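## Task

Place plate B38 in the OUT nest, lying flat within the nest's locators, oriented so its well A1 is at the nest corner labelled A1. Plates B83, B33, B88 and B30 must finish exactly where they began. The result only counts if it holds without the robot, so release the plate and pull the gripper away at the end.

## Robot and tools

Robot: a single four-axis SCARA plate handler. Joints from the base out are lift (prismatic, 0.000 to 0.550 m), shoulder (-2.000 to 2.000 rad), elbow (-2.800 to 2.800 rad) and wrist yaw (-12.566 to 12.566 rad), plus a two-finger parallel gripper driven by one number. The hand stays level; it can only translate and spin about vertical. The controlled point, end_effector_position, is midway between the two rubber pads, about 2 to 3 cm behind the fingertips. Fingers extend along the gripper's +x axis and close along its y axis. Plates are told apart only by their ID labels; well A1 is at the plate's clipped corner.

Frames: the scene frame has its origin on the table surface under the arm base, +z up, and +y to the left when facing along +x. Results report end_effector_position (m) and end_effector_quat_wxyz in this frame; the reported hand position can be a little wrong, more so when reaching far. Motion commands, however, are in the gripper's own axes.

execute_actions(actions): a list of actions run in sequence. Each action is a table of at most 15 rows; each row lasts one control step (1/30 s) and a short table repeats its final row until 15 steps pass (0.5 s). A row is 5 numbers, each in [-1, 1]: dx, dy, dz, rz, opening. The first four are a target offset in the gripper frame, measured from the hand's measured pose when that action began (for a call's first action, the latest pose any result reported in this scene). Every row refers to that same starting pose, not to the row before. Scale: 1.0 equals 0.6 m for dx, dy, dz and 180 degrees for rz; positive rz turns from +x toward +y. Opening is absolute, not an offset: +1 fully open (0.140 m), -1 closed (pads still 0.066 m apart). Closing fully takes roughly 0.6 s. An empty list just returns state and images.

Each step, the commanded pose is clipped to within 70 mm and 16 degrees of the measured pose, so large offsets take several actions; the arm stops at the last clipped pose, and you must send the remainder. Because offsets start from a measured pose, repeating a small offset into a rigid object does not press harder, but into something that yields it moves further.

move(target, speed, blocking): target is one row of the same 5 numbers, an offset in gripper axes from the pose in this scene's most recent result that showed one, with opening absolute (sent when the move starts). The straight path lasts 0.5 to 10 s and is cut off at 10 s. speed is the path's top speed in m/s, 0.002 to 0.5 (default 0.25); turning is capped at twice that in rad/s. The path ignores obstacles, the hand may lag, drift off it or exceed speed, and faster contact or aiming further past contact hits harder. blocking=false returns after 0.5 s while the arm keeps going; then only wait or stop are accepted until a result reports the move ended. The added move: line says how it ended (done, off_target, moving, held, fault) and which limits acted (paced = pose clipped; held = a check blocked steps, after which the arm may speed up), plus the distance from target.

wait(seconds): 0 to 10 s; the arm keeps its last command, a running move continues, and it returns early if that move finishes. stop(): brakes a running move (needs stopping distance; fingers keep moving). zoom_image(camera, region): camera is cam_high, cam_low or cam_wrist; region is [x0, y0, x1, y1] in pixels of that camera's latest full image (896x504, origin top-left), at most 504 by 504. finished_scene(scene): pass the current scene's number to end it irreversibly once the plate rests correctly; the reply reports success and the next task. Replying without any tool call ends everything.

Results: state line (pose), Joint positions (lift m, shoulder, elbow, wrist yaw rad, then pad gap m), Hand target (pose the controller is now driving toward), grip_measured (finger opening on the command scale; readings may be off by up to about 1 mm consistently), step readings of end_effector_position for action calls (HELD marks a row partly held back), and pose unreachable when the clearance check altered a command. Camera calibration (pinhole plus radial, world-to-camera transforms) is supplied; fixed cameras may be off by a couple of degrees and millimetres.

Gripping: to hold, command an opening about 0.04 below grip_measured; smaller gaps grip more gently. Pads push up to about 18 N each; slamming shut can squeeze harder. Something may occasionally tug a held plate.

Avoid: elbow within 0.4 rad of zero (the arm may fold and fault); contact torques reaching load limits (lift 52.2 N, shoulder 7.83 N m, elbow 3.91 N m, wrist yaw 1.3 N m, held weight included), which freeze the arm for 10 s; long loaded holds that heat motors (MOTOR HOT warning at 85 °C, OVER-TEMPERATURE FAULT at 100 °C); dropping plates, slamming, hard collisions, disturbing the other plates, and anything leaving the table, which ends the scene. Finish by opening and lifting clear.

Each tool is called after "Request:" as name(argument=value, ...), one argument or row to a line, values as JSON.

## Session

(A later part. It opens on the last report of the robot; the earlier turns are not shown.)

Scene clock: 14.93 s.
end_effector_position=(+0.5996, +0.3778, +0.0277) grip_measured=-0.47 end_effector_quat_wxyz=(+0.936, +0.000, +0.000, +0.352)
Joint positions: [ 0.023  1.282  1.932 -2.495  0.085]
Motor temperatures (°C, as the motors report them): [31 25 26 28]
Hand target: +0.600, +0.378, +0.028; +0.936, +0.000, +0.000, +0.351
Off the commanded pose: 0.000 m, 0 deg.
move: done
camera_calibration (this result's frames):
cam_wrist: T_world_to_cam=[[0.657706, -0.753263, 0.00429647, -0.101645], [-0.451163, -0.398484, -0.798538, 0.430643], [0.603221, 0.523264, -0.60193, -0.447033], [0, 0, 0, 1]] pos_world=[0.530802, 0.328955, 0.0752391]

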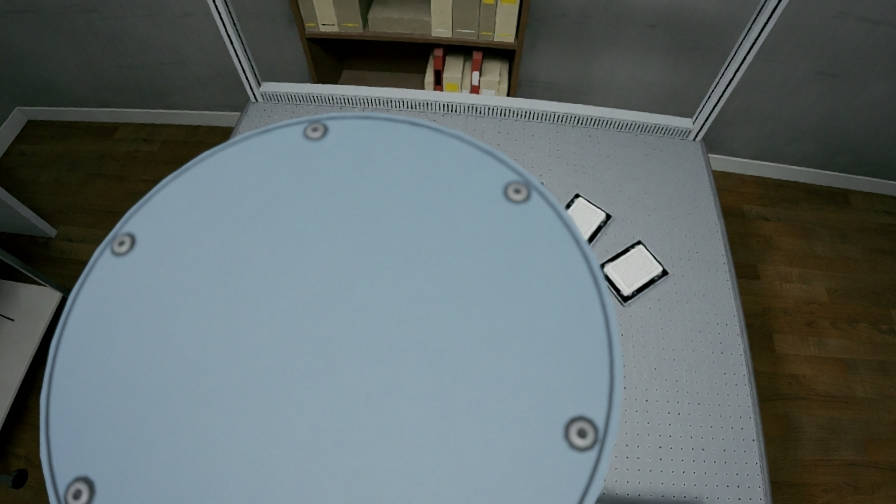

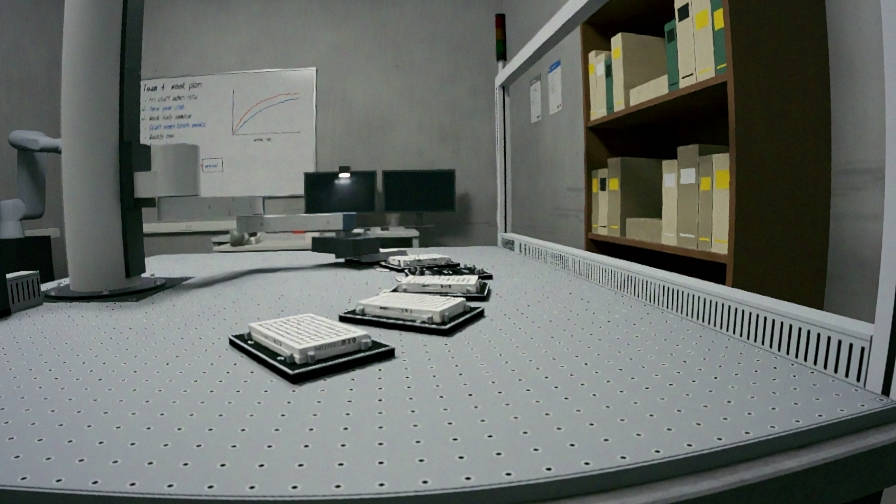

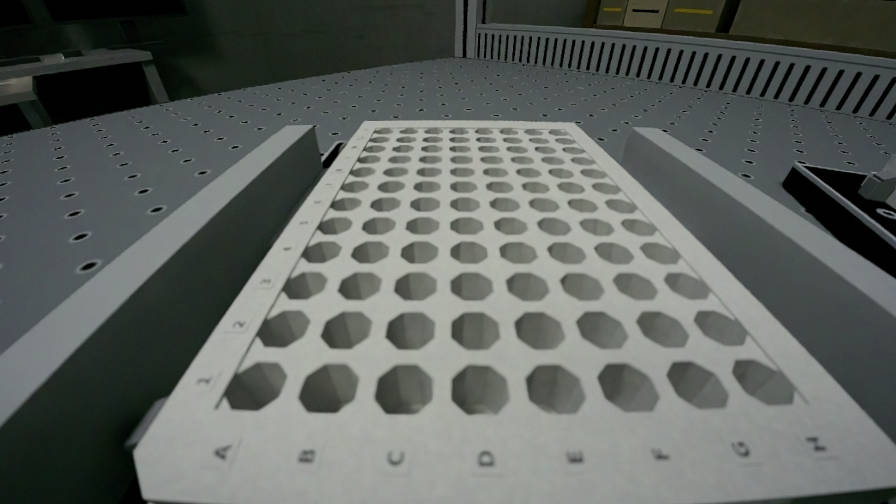

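Request:
move(
  target=[0,0,0.055,0,-0.52],
  speed=0.1,
)

Request:
move(
  target=[-0.1897,-0.5765,0,-0.1995,-0.52],
)

Request:
move(
  target=[0,0,-0.036,0,-0.52],
  speed=0.05,
)

Request:
move(
  target=[0,0,-0.012,0,-0.52],
  speed=0.008,
)

Scene clock: 17.40 s.
end_effector_position=(+0.5996, +0.3778, +0.0607) grip_measured=-0.47 end_effector_quat_wxyz=(+0.936, +0.000, +0.000, +0.352)
Joint positions: [ 0.056  1.282  1.932 -2.495  0.085]
Motor temperatures (°C, as the motors report them): [31 25 26 28]
Hand target: +0.600, +0.378, +0.061; +0.936, +0.000, +0.000, +0.352
Off the commanded pose: 0.000 m, 0 deg.
move: done
camera_calibration (this result's frames):
cam_wrist: T_world_to_cam=[[0.657725, -0.753246, 0.00429647, -0.101796], [-0.451153, -0.398496, -0.798538, 0.457016], [0.603208, 0.523279, -0.60193, -0.427153], [0, 0, 0, 1]] pos_world=[0.5308, 0.328962, 0.108266]

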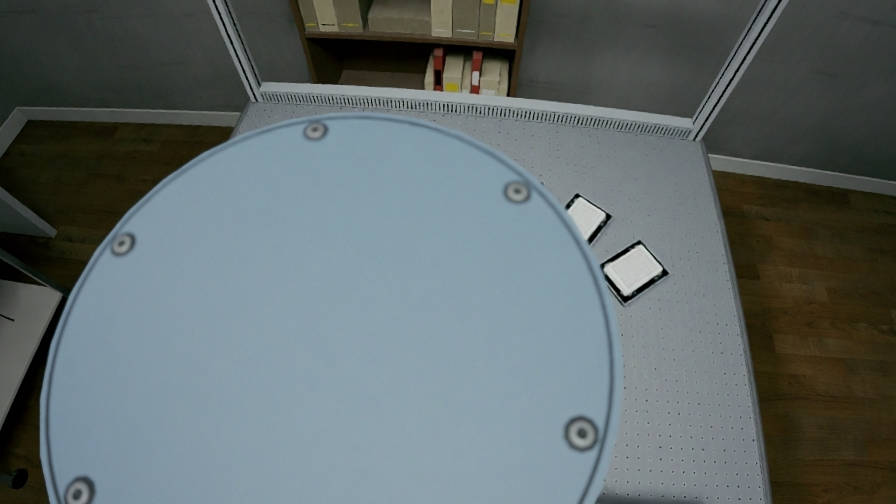

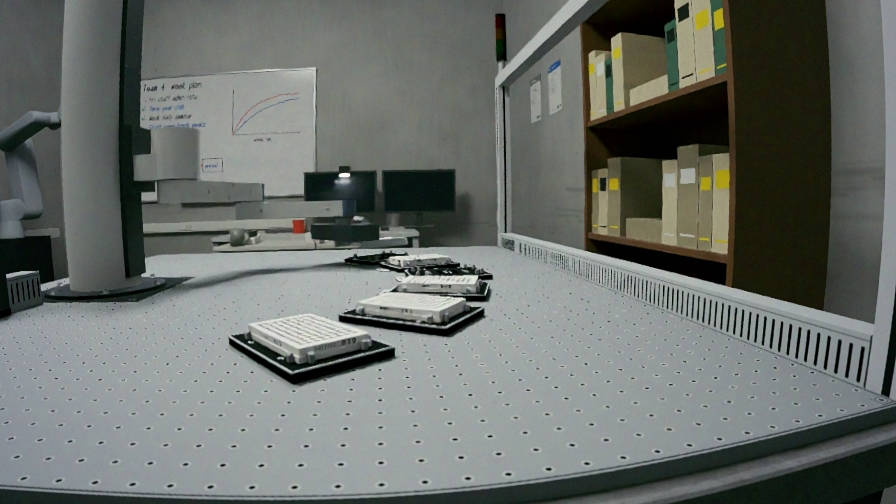

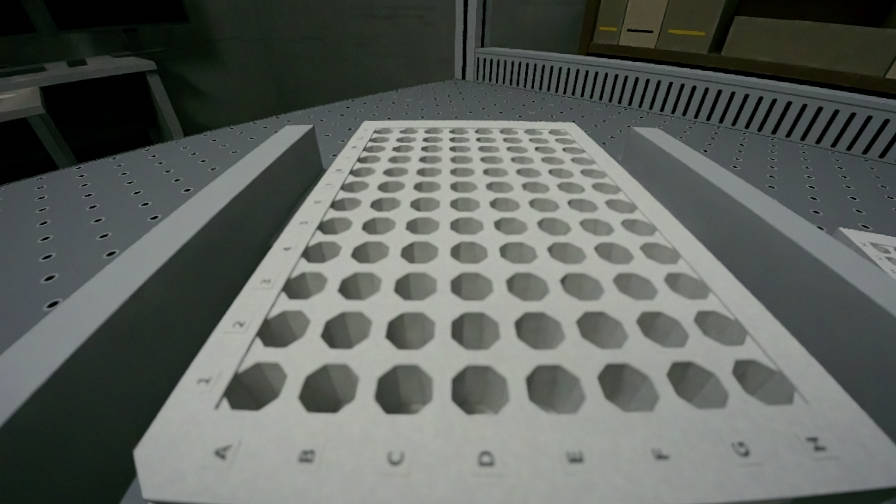

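Scene clock: 19.30 s.
end_effector_position=(+0.7421, +0.0440, +0.0608) grip_measured=-0.47 end_effector_quat_wxyz=(+0.999, +0.000, +0.000, +0.048)
Joint positions: [ 0.056  0.621  1.935 -2.46   0.085]
Motor temperatures (°C, as the motors report them): [31 25 26 28]
Hand target: +0.742, +0.042, +0.061; +0.999, +0.000, +0.000, +0.046
Off the commanded pose: 0.002 m, 0 deg.
move: done
camera_calibration (this result's frames):
cam_wrist: T_world_to_cam=[[0.0956225, -0.995408, 0.00429647, -0.0192062], [-0.598849, -0.0609743, -0.798538, 0.483102], [0.795133, 0.0737852, -0.60193, -0.46107], [0, 0, 0, 1]] pos_world=[0.657753, 0.0443589, 0.108325]

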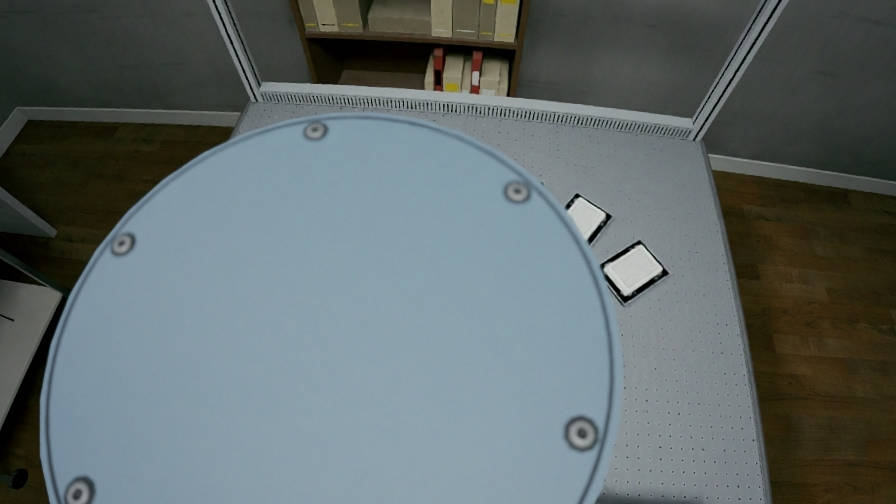

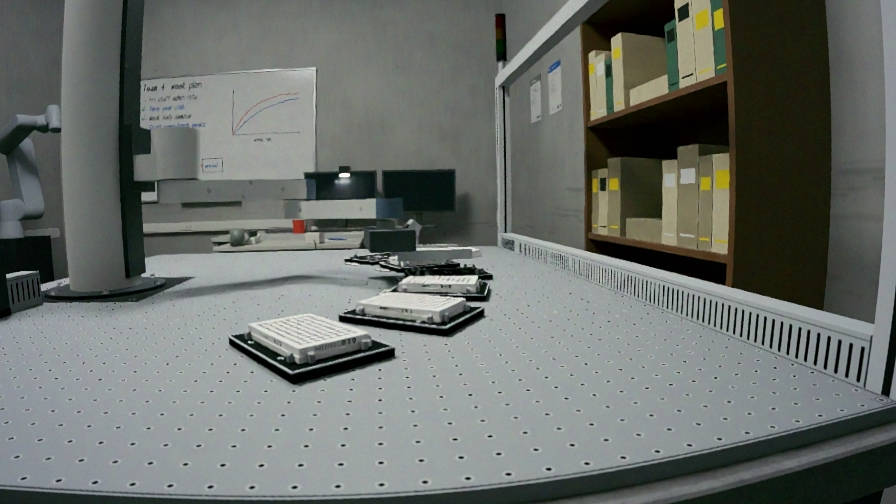

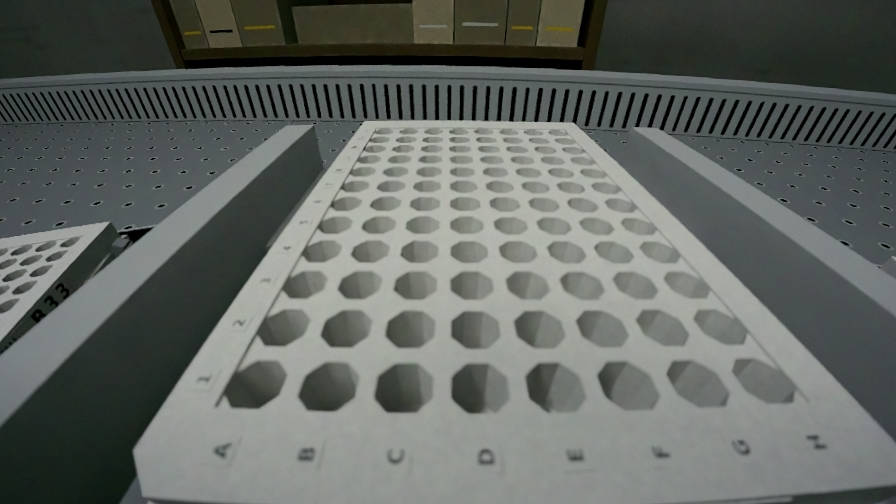

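Scene clock: 20.03 s.
end_effector_position=(+0.7421, +0.0440, +0.0391) grip_measured=-0.47 end_effector_quat_wxyz=(+0.999, +0.000, +0.000, +0.048)
Joint positions: [ 0.034  0.621  1.935 -2.46   0.085]
Motor temperatures (°C, as the motors report them): [31 25 26 28]
Hand target: +0.742, +0.044, +0.039; +0.999, +0.000, +0.000, +0.048
Off the commanded pose: 0.000 m, 0 deg.
move: done
camera_calibration (this result's frames):
cam_wrist: T_world_to_cam=[[0.0958196, -0.995389, 0.00429647, -0.0191917], [-0.598837, -0.0610929, -0.798538, 0.46582], [0.795118, 0.0739427, -0.60193, -0.474116], [0, 0, 0, 1]] pos_world=[0.657767, 0.0444125, 0.0866729]

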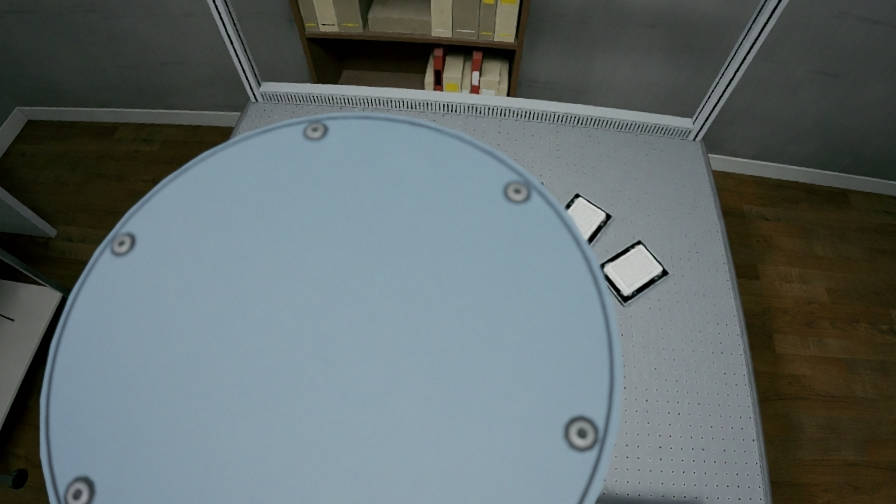

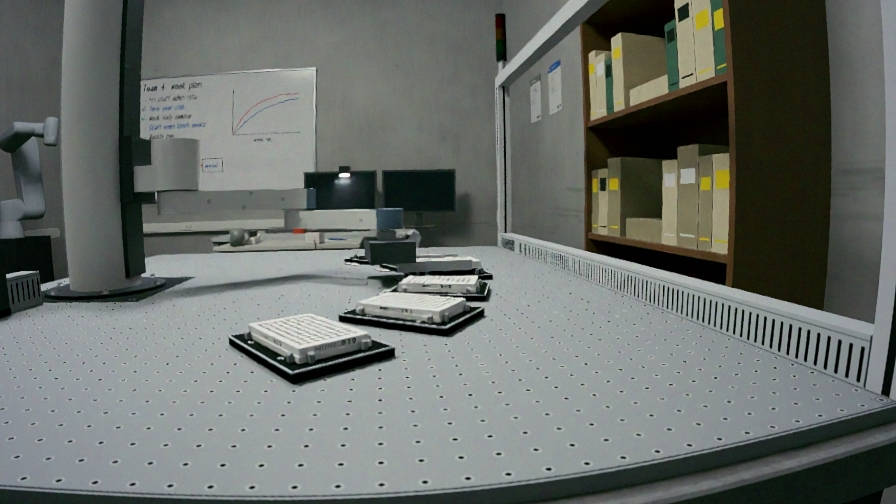

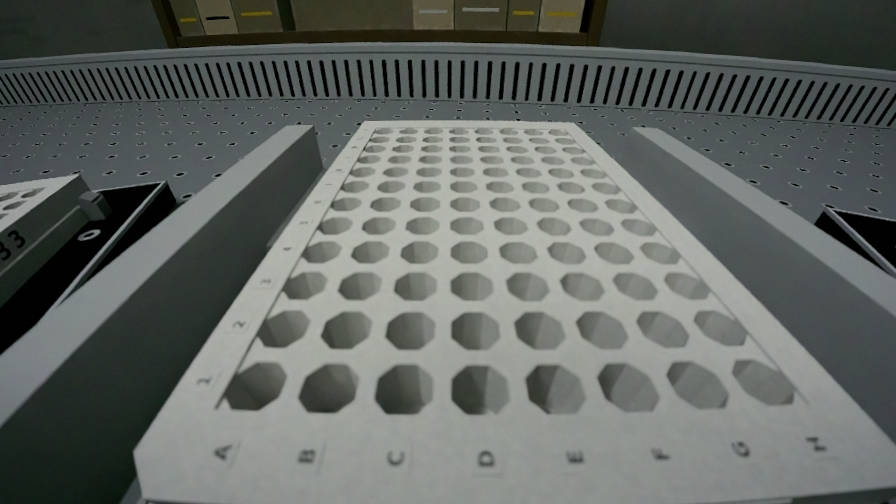

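Scene clock: 21.17 s.
end_effector_position=(+0.7420, +0.0426, +0.0320) grip_measured=-0.47 end_effector_quat_wxyz=(+0.999, +0.000, +0.000, +0.047)
Joint positions: [ 0.027  0.62   1.933 -2.461  0.085]
Motor temperatures (°C, as the motors report them): [31 25 26 28]
Hand target: +0.742, +0.044, +0.032; +0.999, +0.000, +0.000, +0.048
Off the commanded pose: 0.001 m, 0 deg.
move: done
camera_calibration (this result's frames):
cam_wrist: T_world_to_cam=[[0.0919995, -0.99575, 0.00429647, -0.0177047], [-0.599067, -0.0587946, -0.798538, 0.459992], [0.795396, 0.0708912, -0.60193, -0.478264], [0, 0, 0, 1]] pos_world=[0.657604, 0.0433202, 0.0795156]

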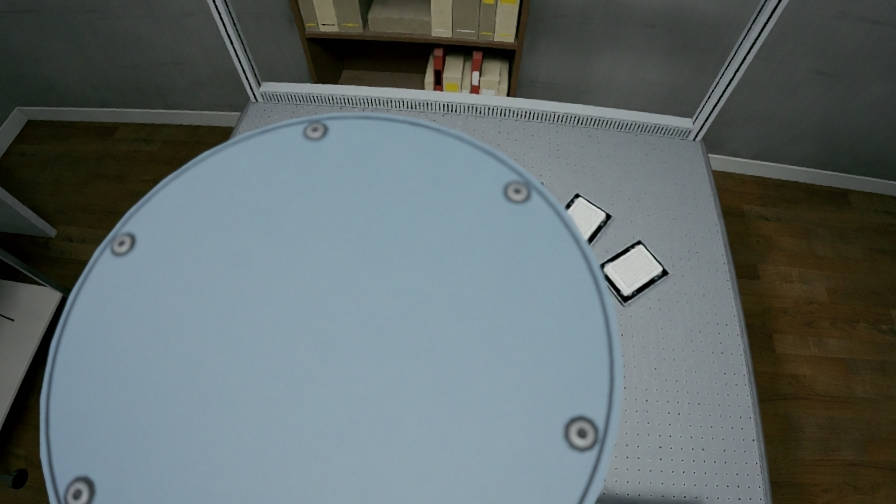

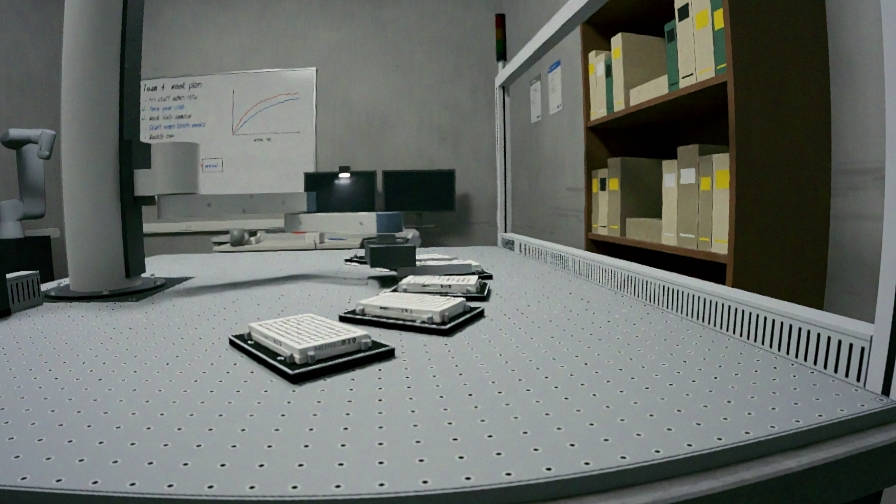

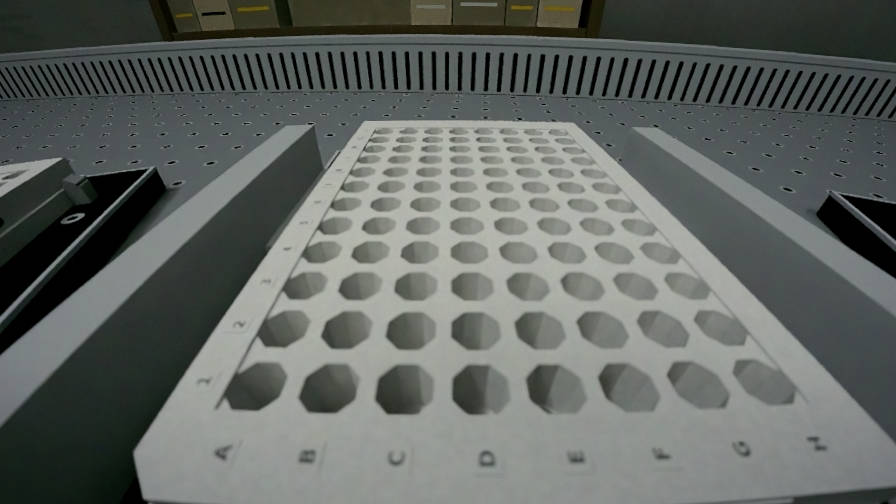

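Guided in.

Request:
move(
  target=[0,-0.0007,-0.007,0,-0.52],
  speed=0.008,
)

Request:
move(
  target=[0,0,0,0,0.2],
)

Request:
move(
  target=[0,0,0.05,0,0.2],
)

Request:
move(
  target=[-0.2,0,0.07,0,0.2],
)

Scene clock: 22.83 s.
end_effector_position=(+0.7419, +0.0425, +0.0278) grip_measured=-0.47 end_effector_quat_wxyz=(+0.999, +0.000, +0.000, +0.047)
Joint positions: [ 0.023  0.619  1.933 -2.458  0.085]
Motor temperatures (°C, as the motors report them): [31 25 26 28]
Hand target: +0.742, +0.042, +0.028; +0.999, +0.000, +0.000, +0.047
Off the commanded pose: 0.000 m, 0 deg.
move: done
camera_calibration (this result's frames):
cam_wrist: T_world_to_cam=[[0.0938385, -0.995578, 0.00429647, -0.0191281], [-0.598957, -0.059901, -0.798538, 0.456598], [0.795264, 0.0723602, -0.60193, -0.480709], [0, 0, 0, 1]] pos_world=[0.657568, 0.0430914, 0.0753394]

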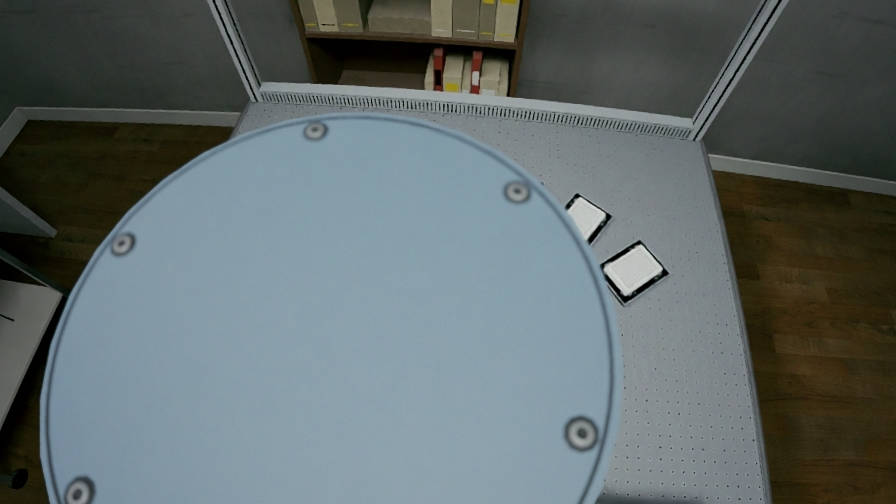

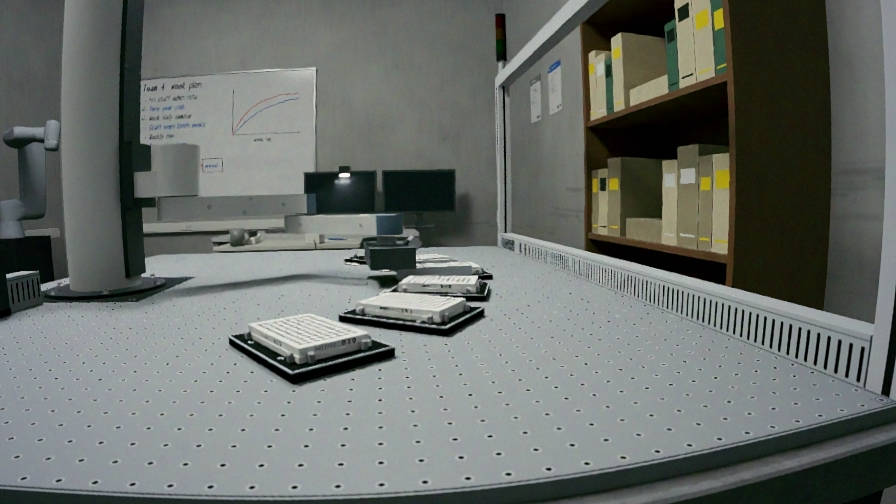

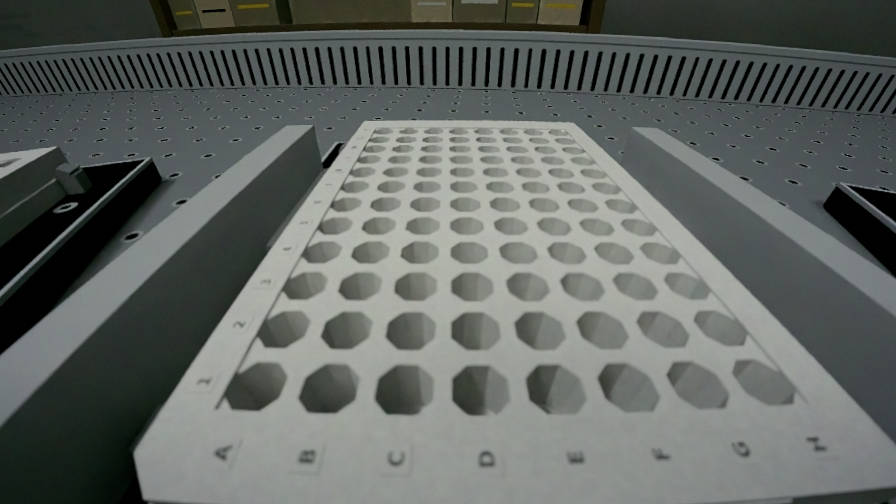

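Scene clock: 23.33 s.
end_effector_position=(+0.7419, +0.0426, +0.0278) grip_measured=+0.20 end_effector_quat_wxyz=(+0.999, +0.000, +0.000, +0.048)
Joint positions: [ 0.023  0.62   1.933 -2.458  0.11 ]
Motor temperatures (°C, as the motors report them): [31 25 26 28]
Hand target: +0.742, +0.043, +0.028; +0.999, +0.000, +0.000, +0.047
Off the commanded pose: 0.000 m, 0 deg.
move: done
camera_calibration (this result's frames):
cam_wrist: T_world_to_cam=[[0.0940983, -0.995554, 0.00429647, -0.0192547], [-0.598941, -0.0600573, -0.798538, 0.45659], [0.795245, 0.0725677, -0.60193, -0.480701], [0, 0, 0, 1]] pos_world=[0.657558, 0.0431358, 0.0753394]

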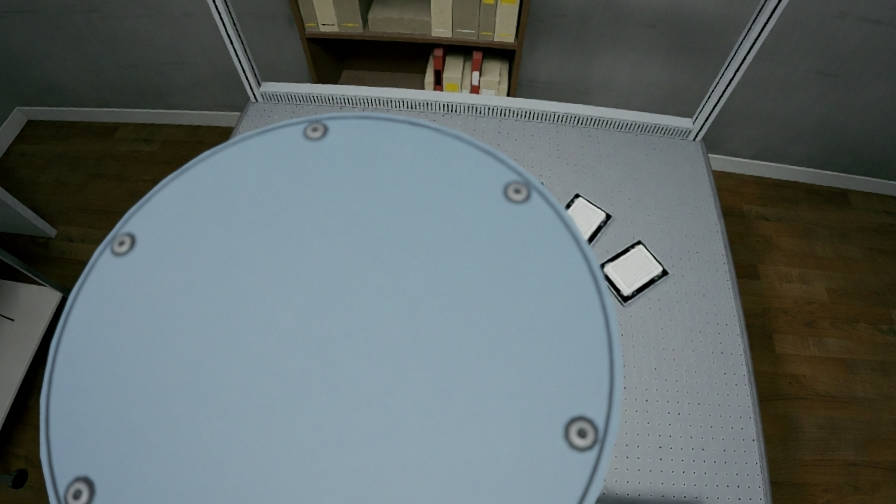

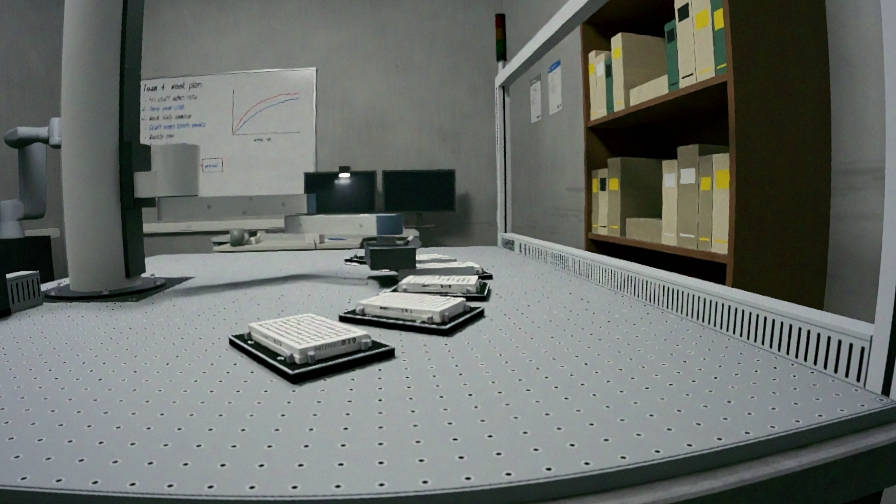

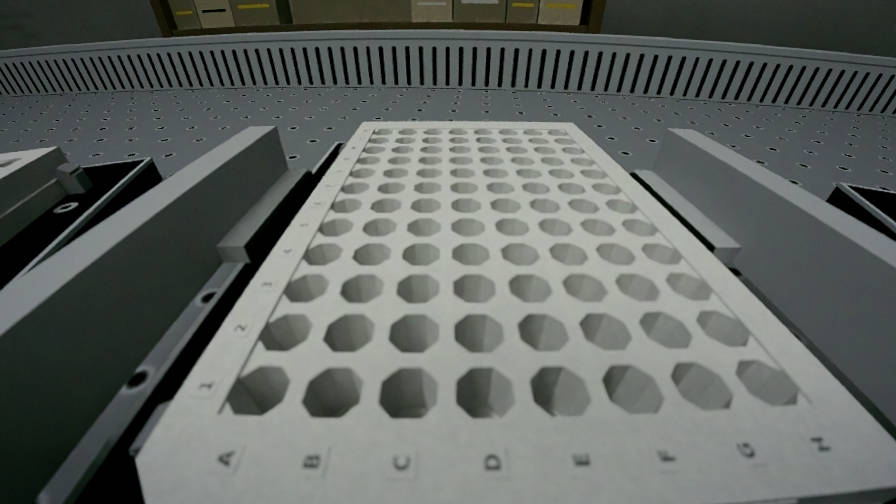

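Scene clock: 24.03 s.
end_effector_position=(+0.7419, +0.0426, +0.0578) grip_measured=+0.20 end_effector_quat_wxyz=(+0.999, +0.000, +0.000, +0.048)
Joint positions: [ 0.053  0.62   1.933 -2.458  0.11 ]
Motor temperatures (°C, as the motors report them): [31 25 26 28]
Hand target: +0.742, +0.043, +0.058; +0.999, +0.000, +0.000, +0.048
Off the commanded pose: 0.000 m, 0 deg.
move: done
camera_calibration (this result's frames):
cam_wrist: T_world_to_cam=[[0.0941278, -0.995551, 0.00429647, -0.0193961], [-0.59894, -0.060075, -0.798538, 0.48058], [0.795243, 0.0725912, -0.60193, -0.462622], [0, 0, 0, 1]] pos_world=[0.657561, 0.0431434, 0.105379]

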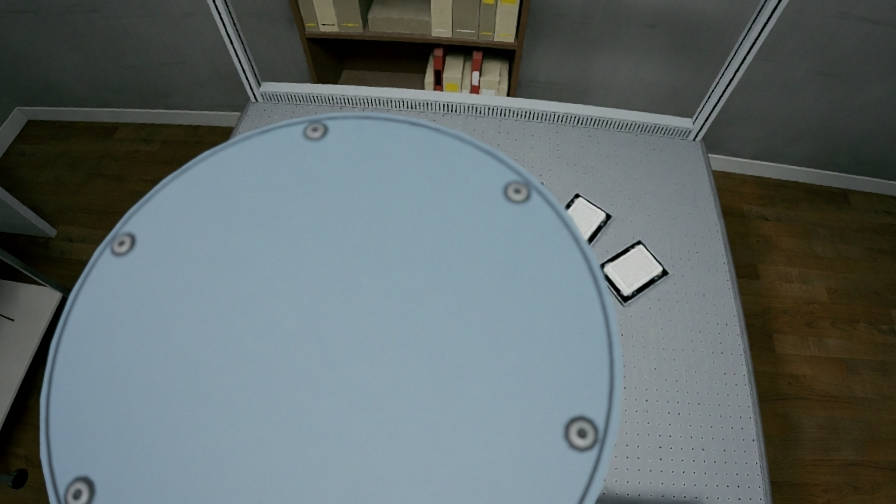

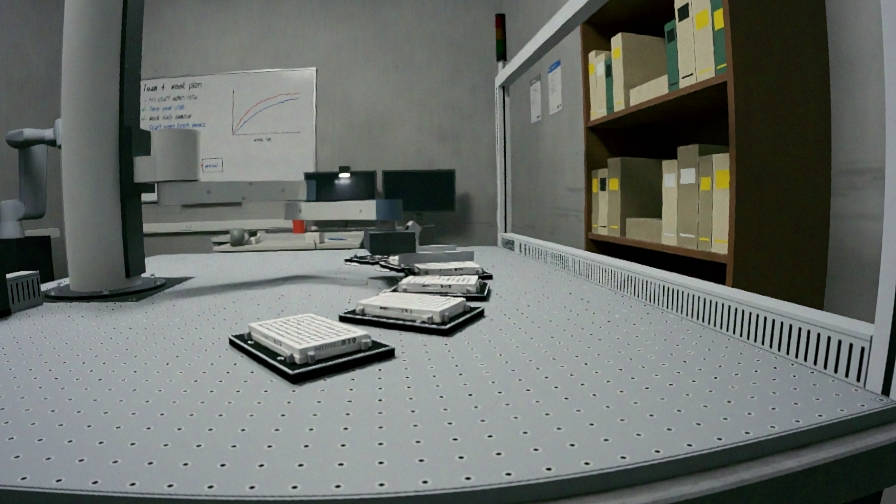

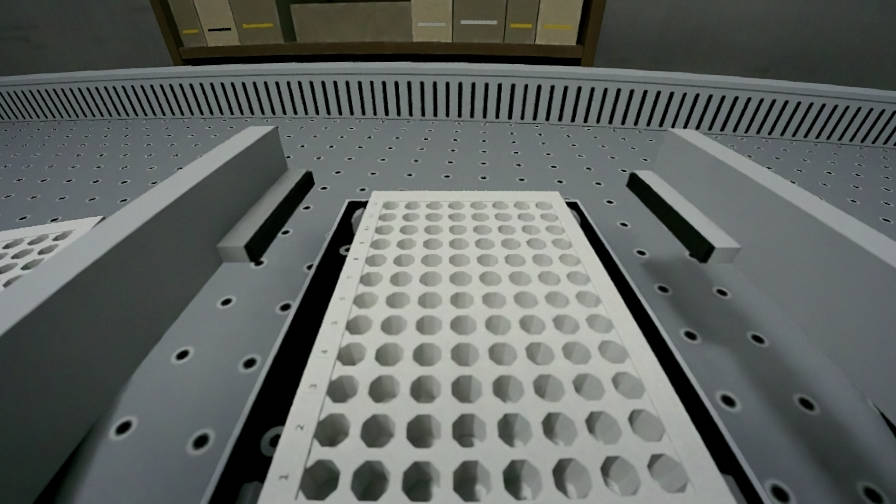

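Scene clock: 24.97 s.
end_effector_position=(+0.6224, +0.0312, +0.0999) grip_measured=+0.20 end_effector_quat_wxyz=(+0.999, +0.000, +0.000, +0.047)
Joint positions: [ 0.095  0.893  1.263 -2.06   0.11 ]
Motor temperatures (°C, as the motors report them): [31 25 26 28]
Hand target: +0.622, +0.031, +0.100; +0.999, +0.000, +0.000, +0.048
Off the commanded pose: 0.000 m, 0 deg.
move: done
camera_calibration (this result's frames):
cam_wrist: T_world_to_cam=[[0.0938808, -0.995574, 0.00429647, -0.0195072], [-0.598955, -0.0599264, -0.798538, 0.441913], [0.795261, 0.0723939, -0.60193, -0.341484], [0, 0, 0, 1]] pos_world=[0.538086, 0.0317827, 0.147418]

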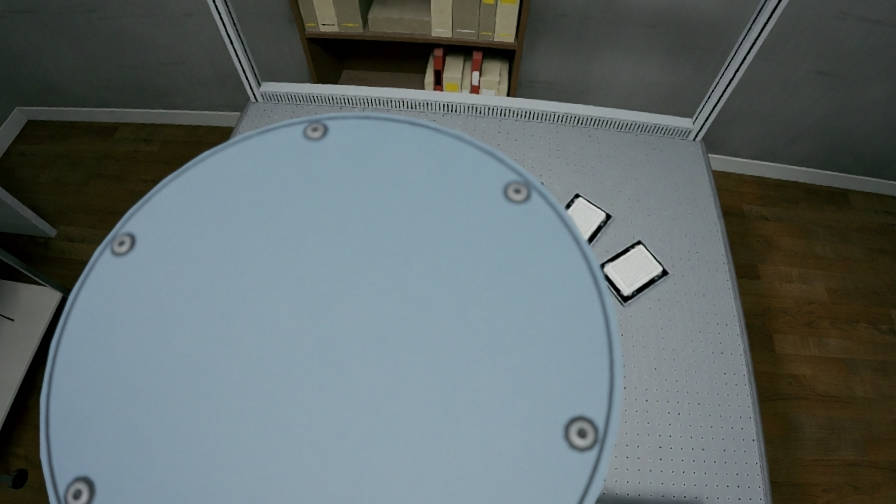

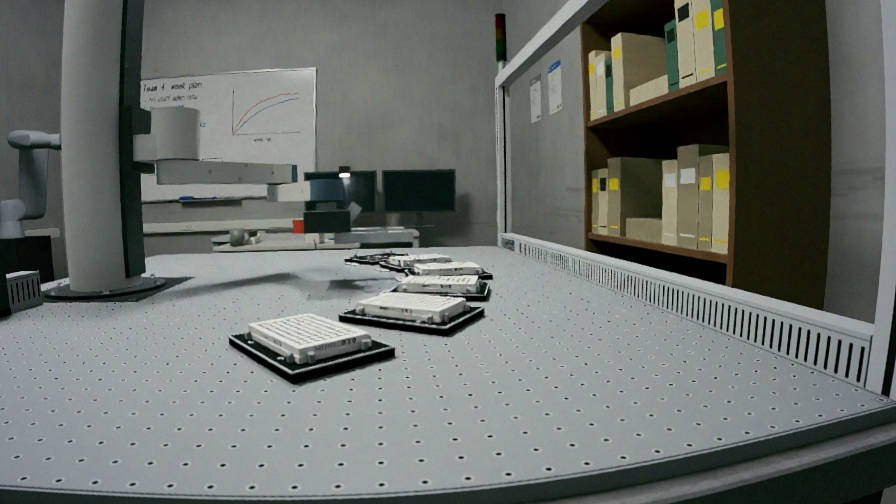

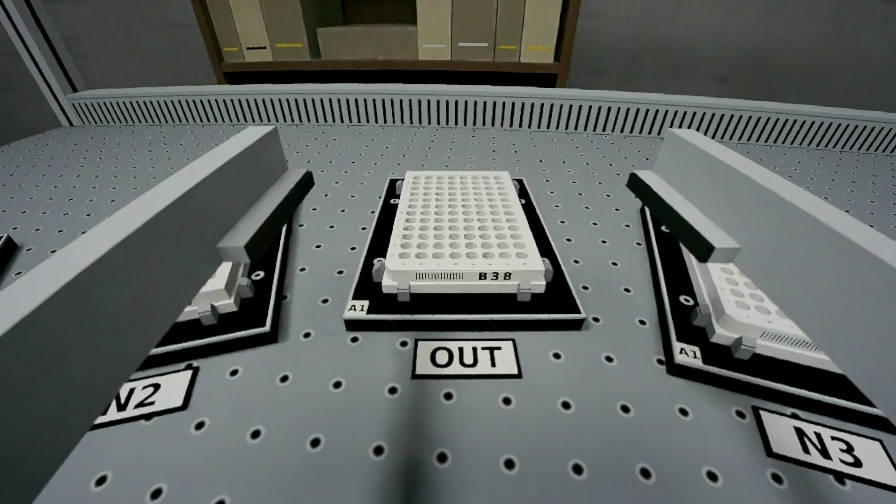

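Request:
finished_scene(
  scene=2,
)

The scene is finished: the task was done.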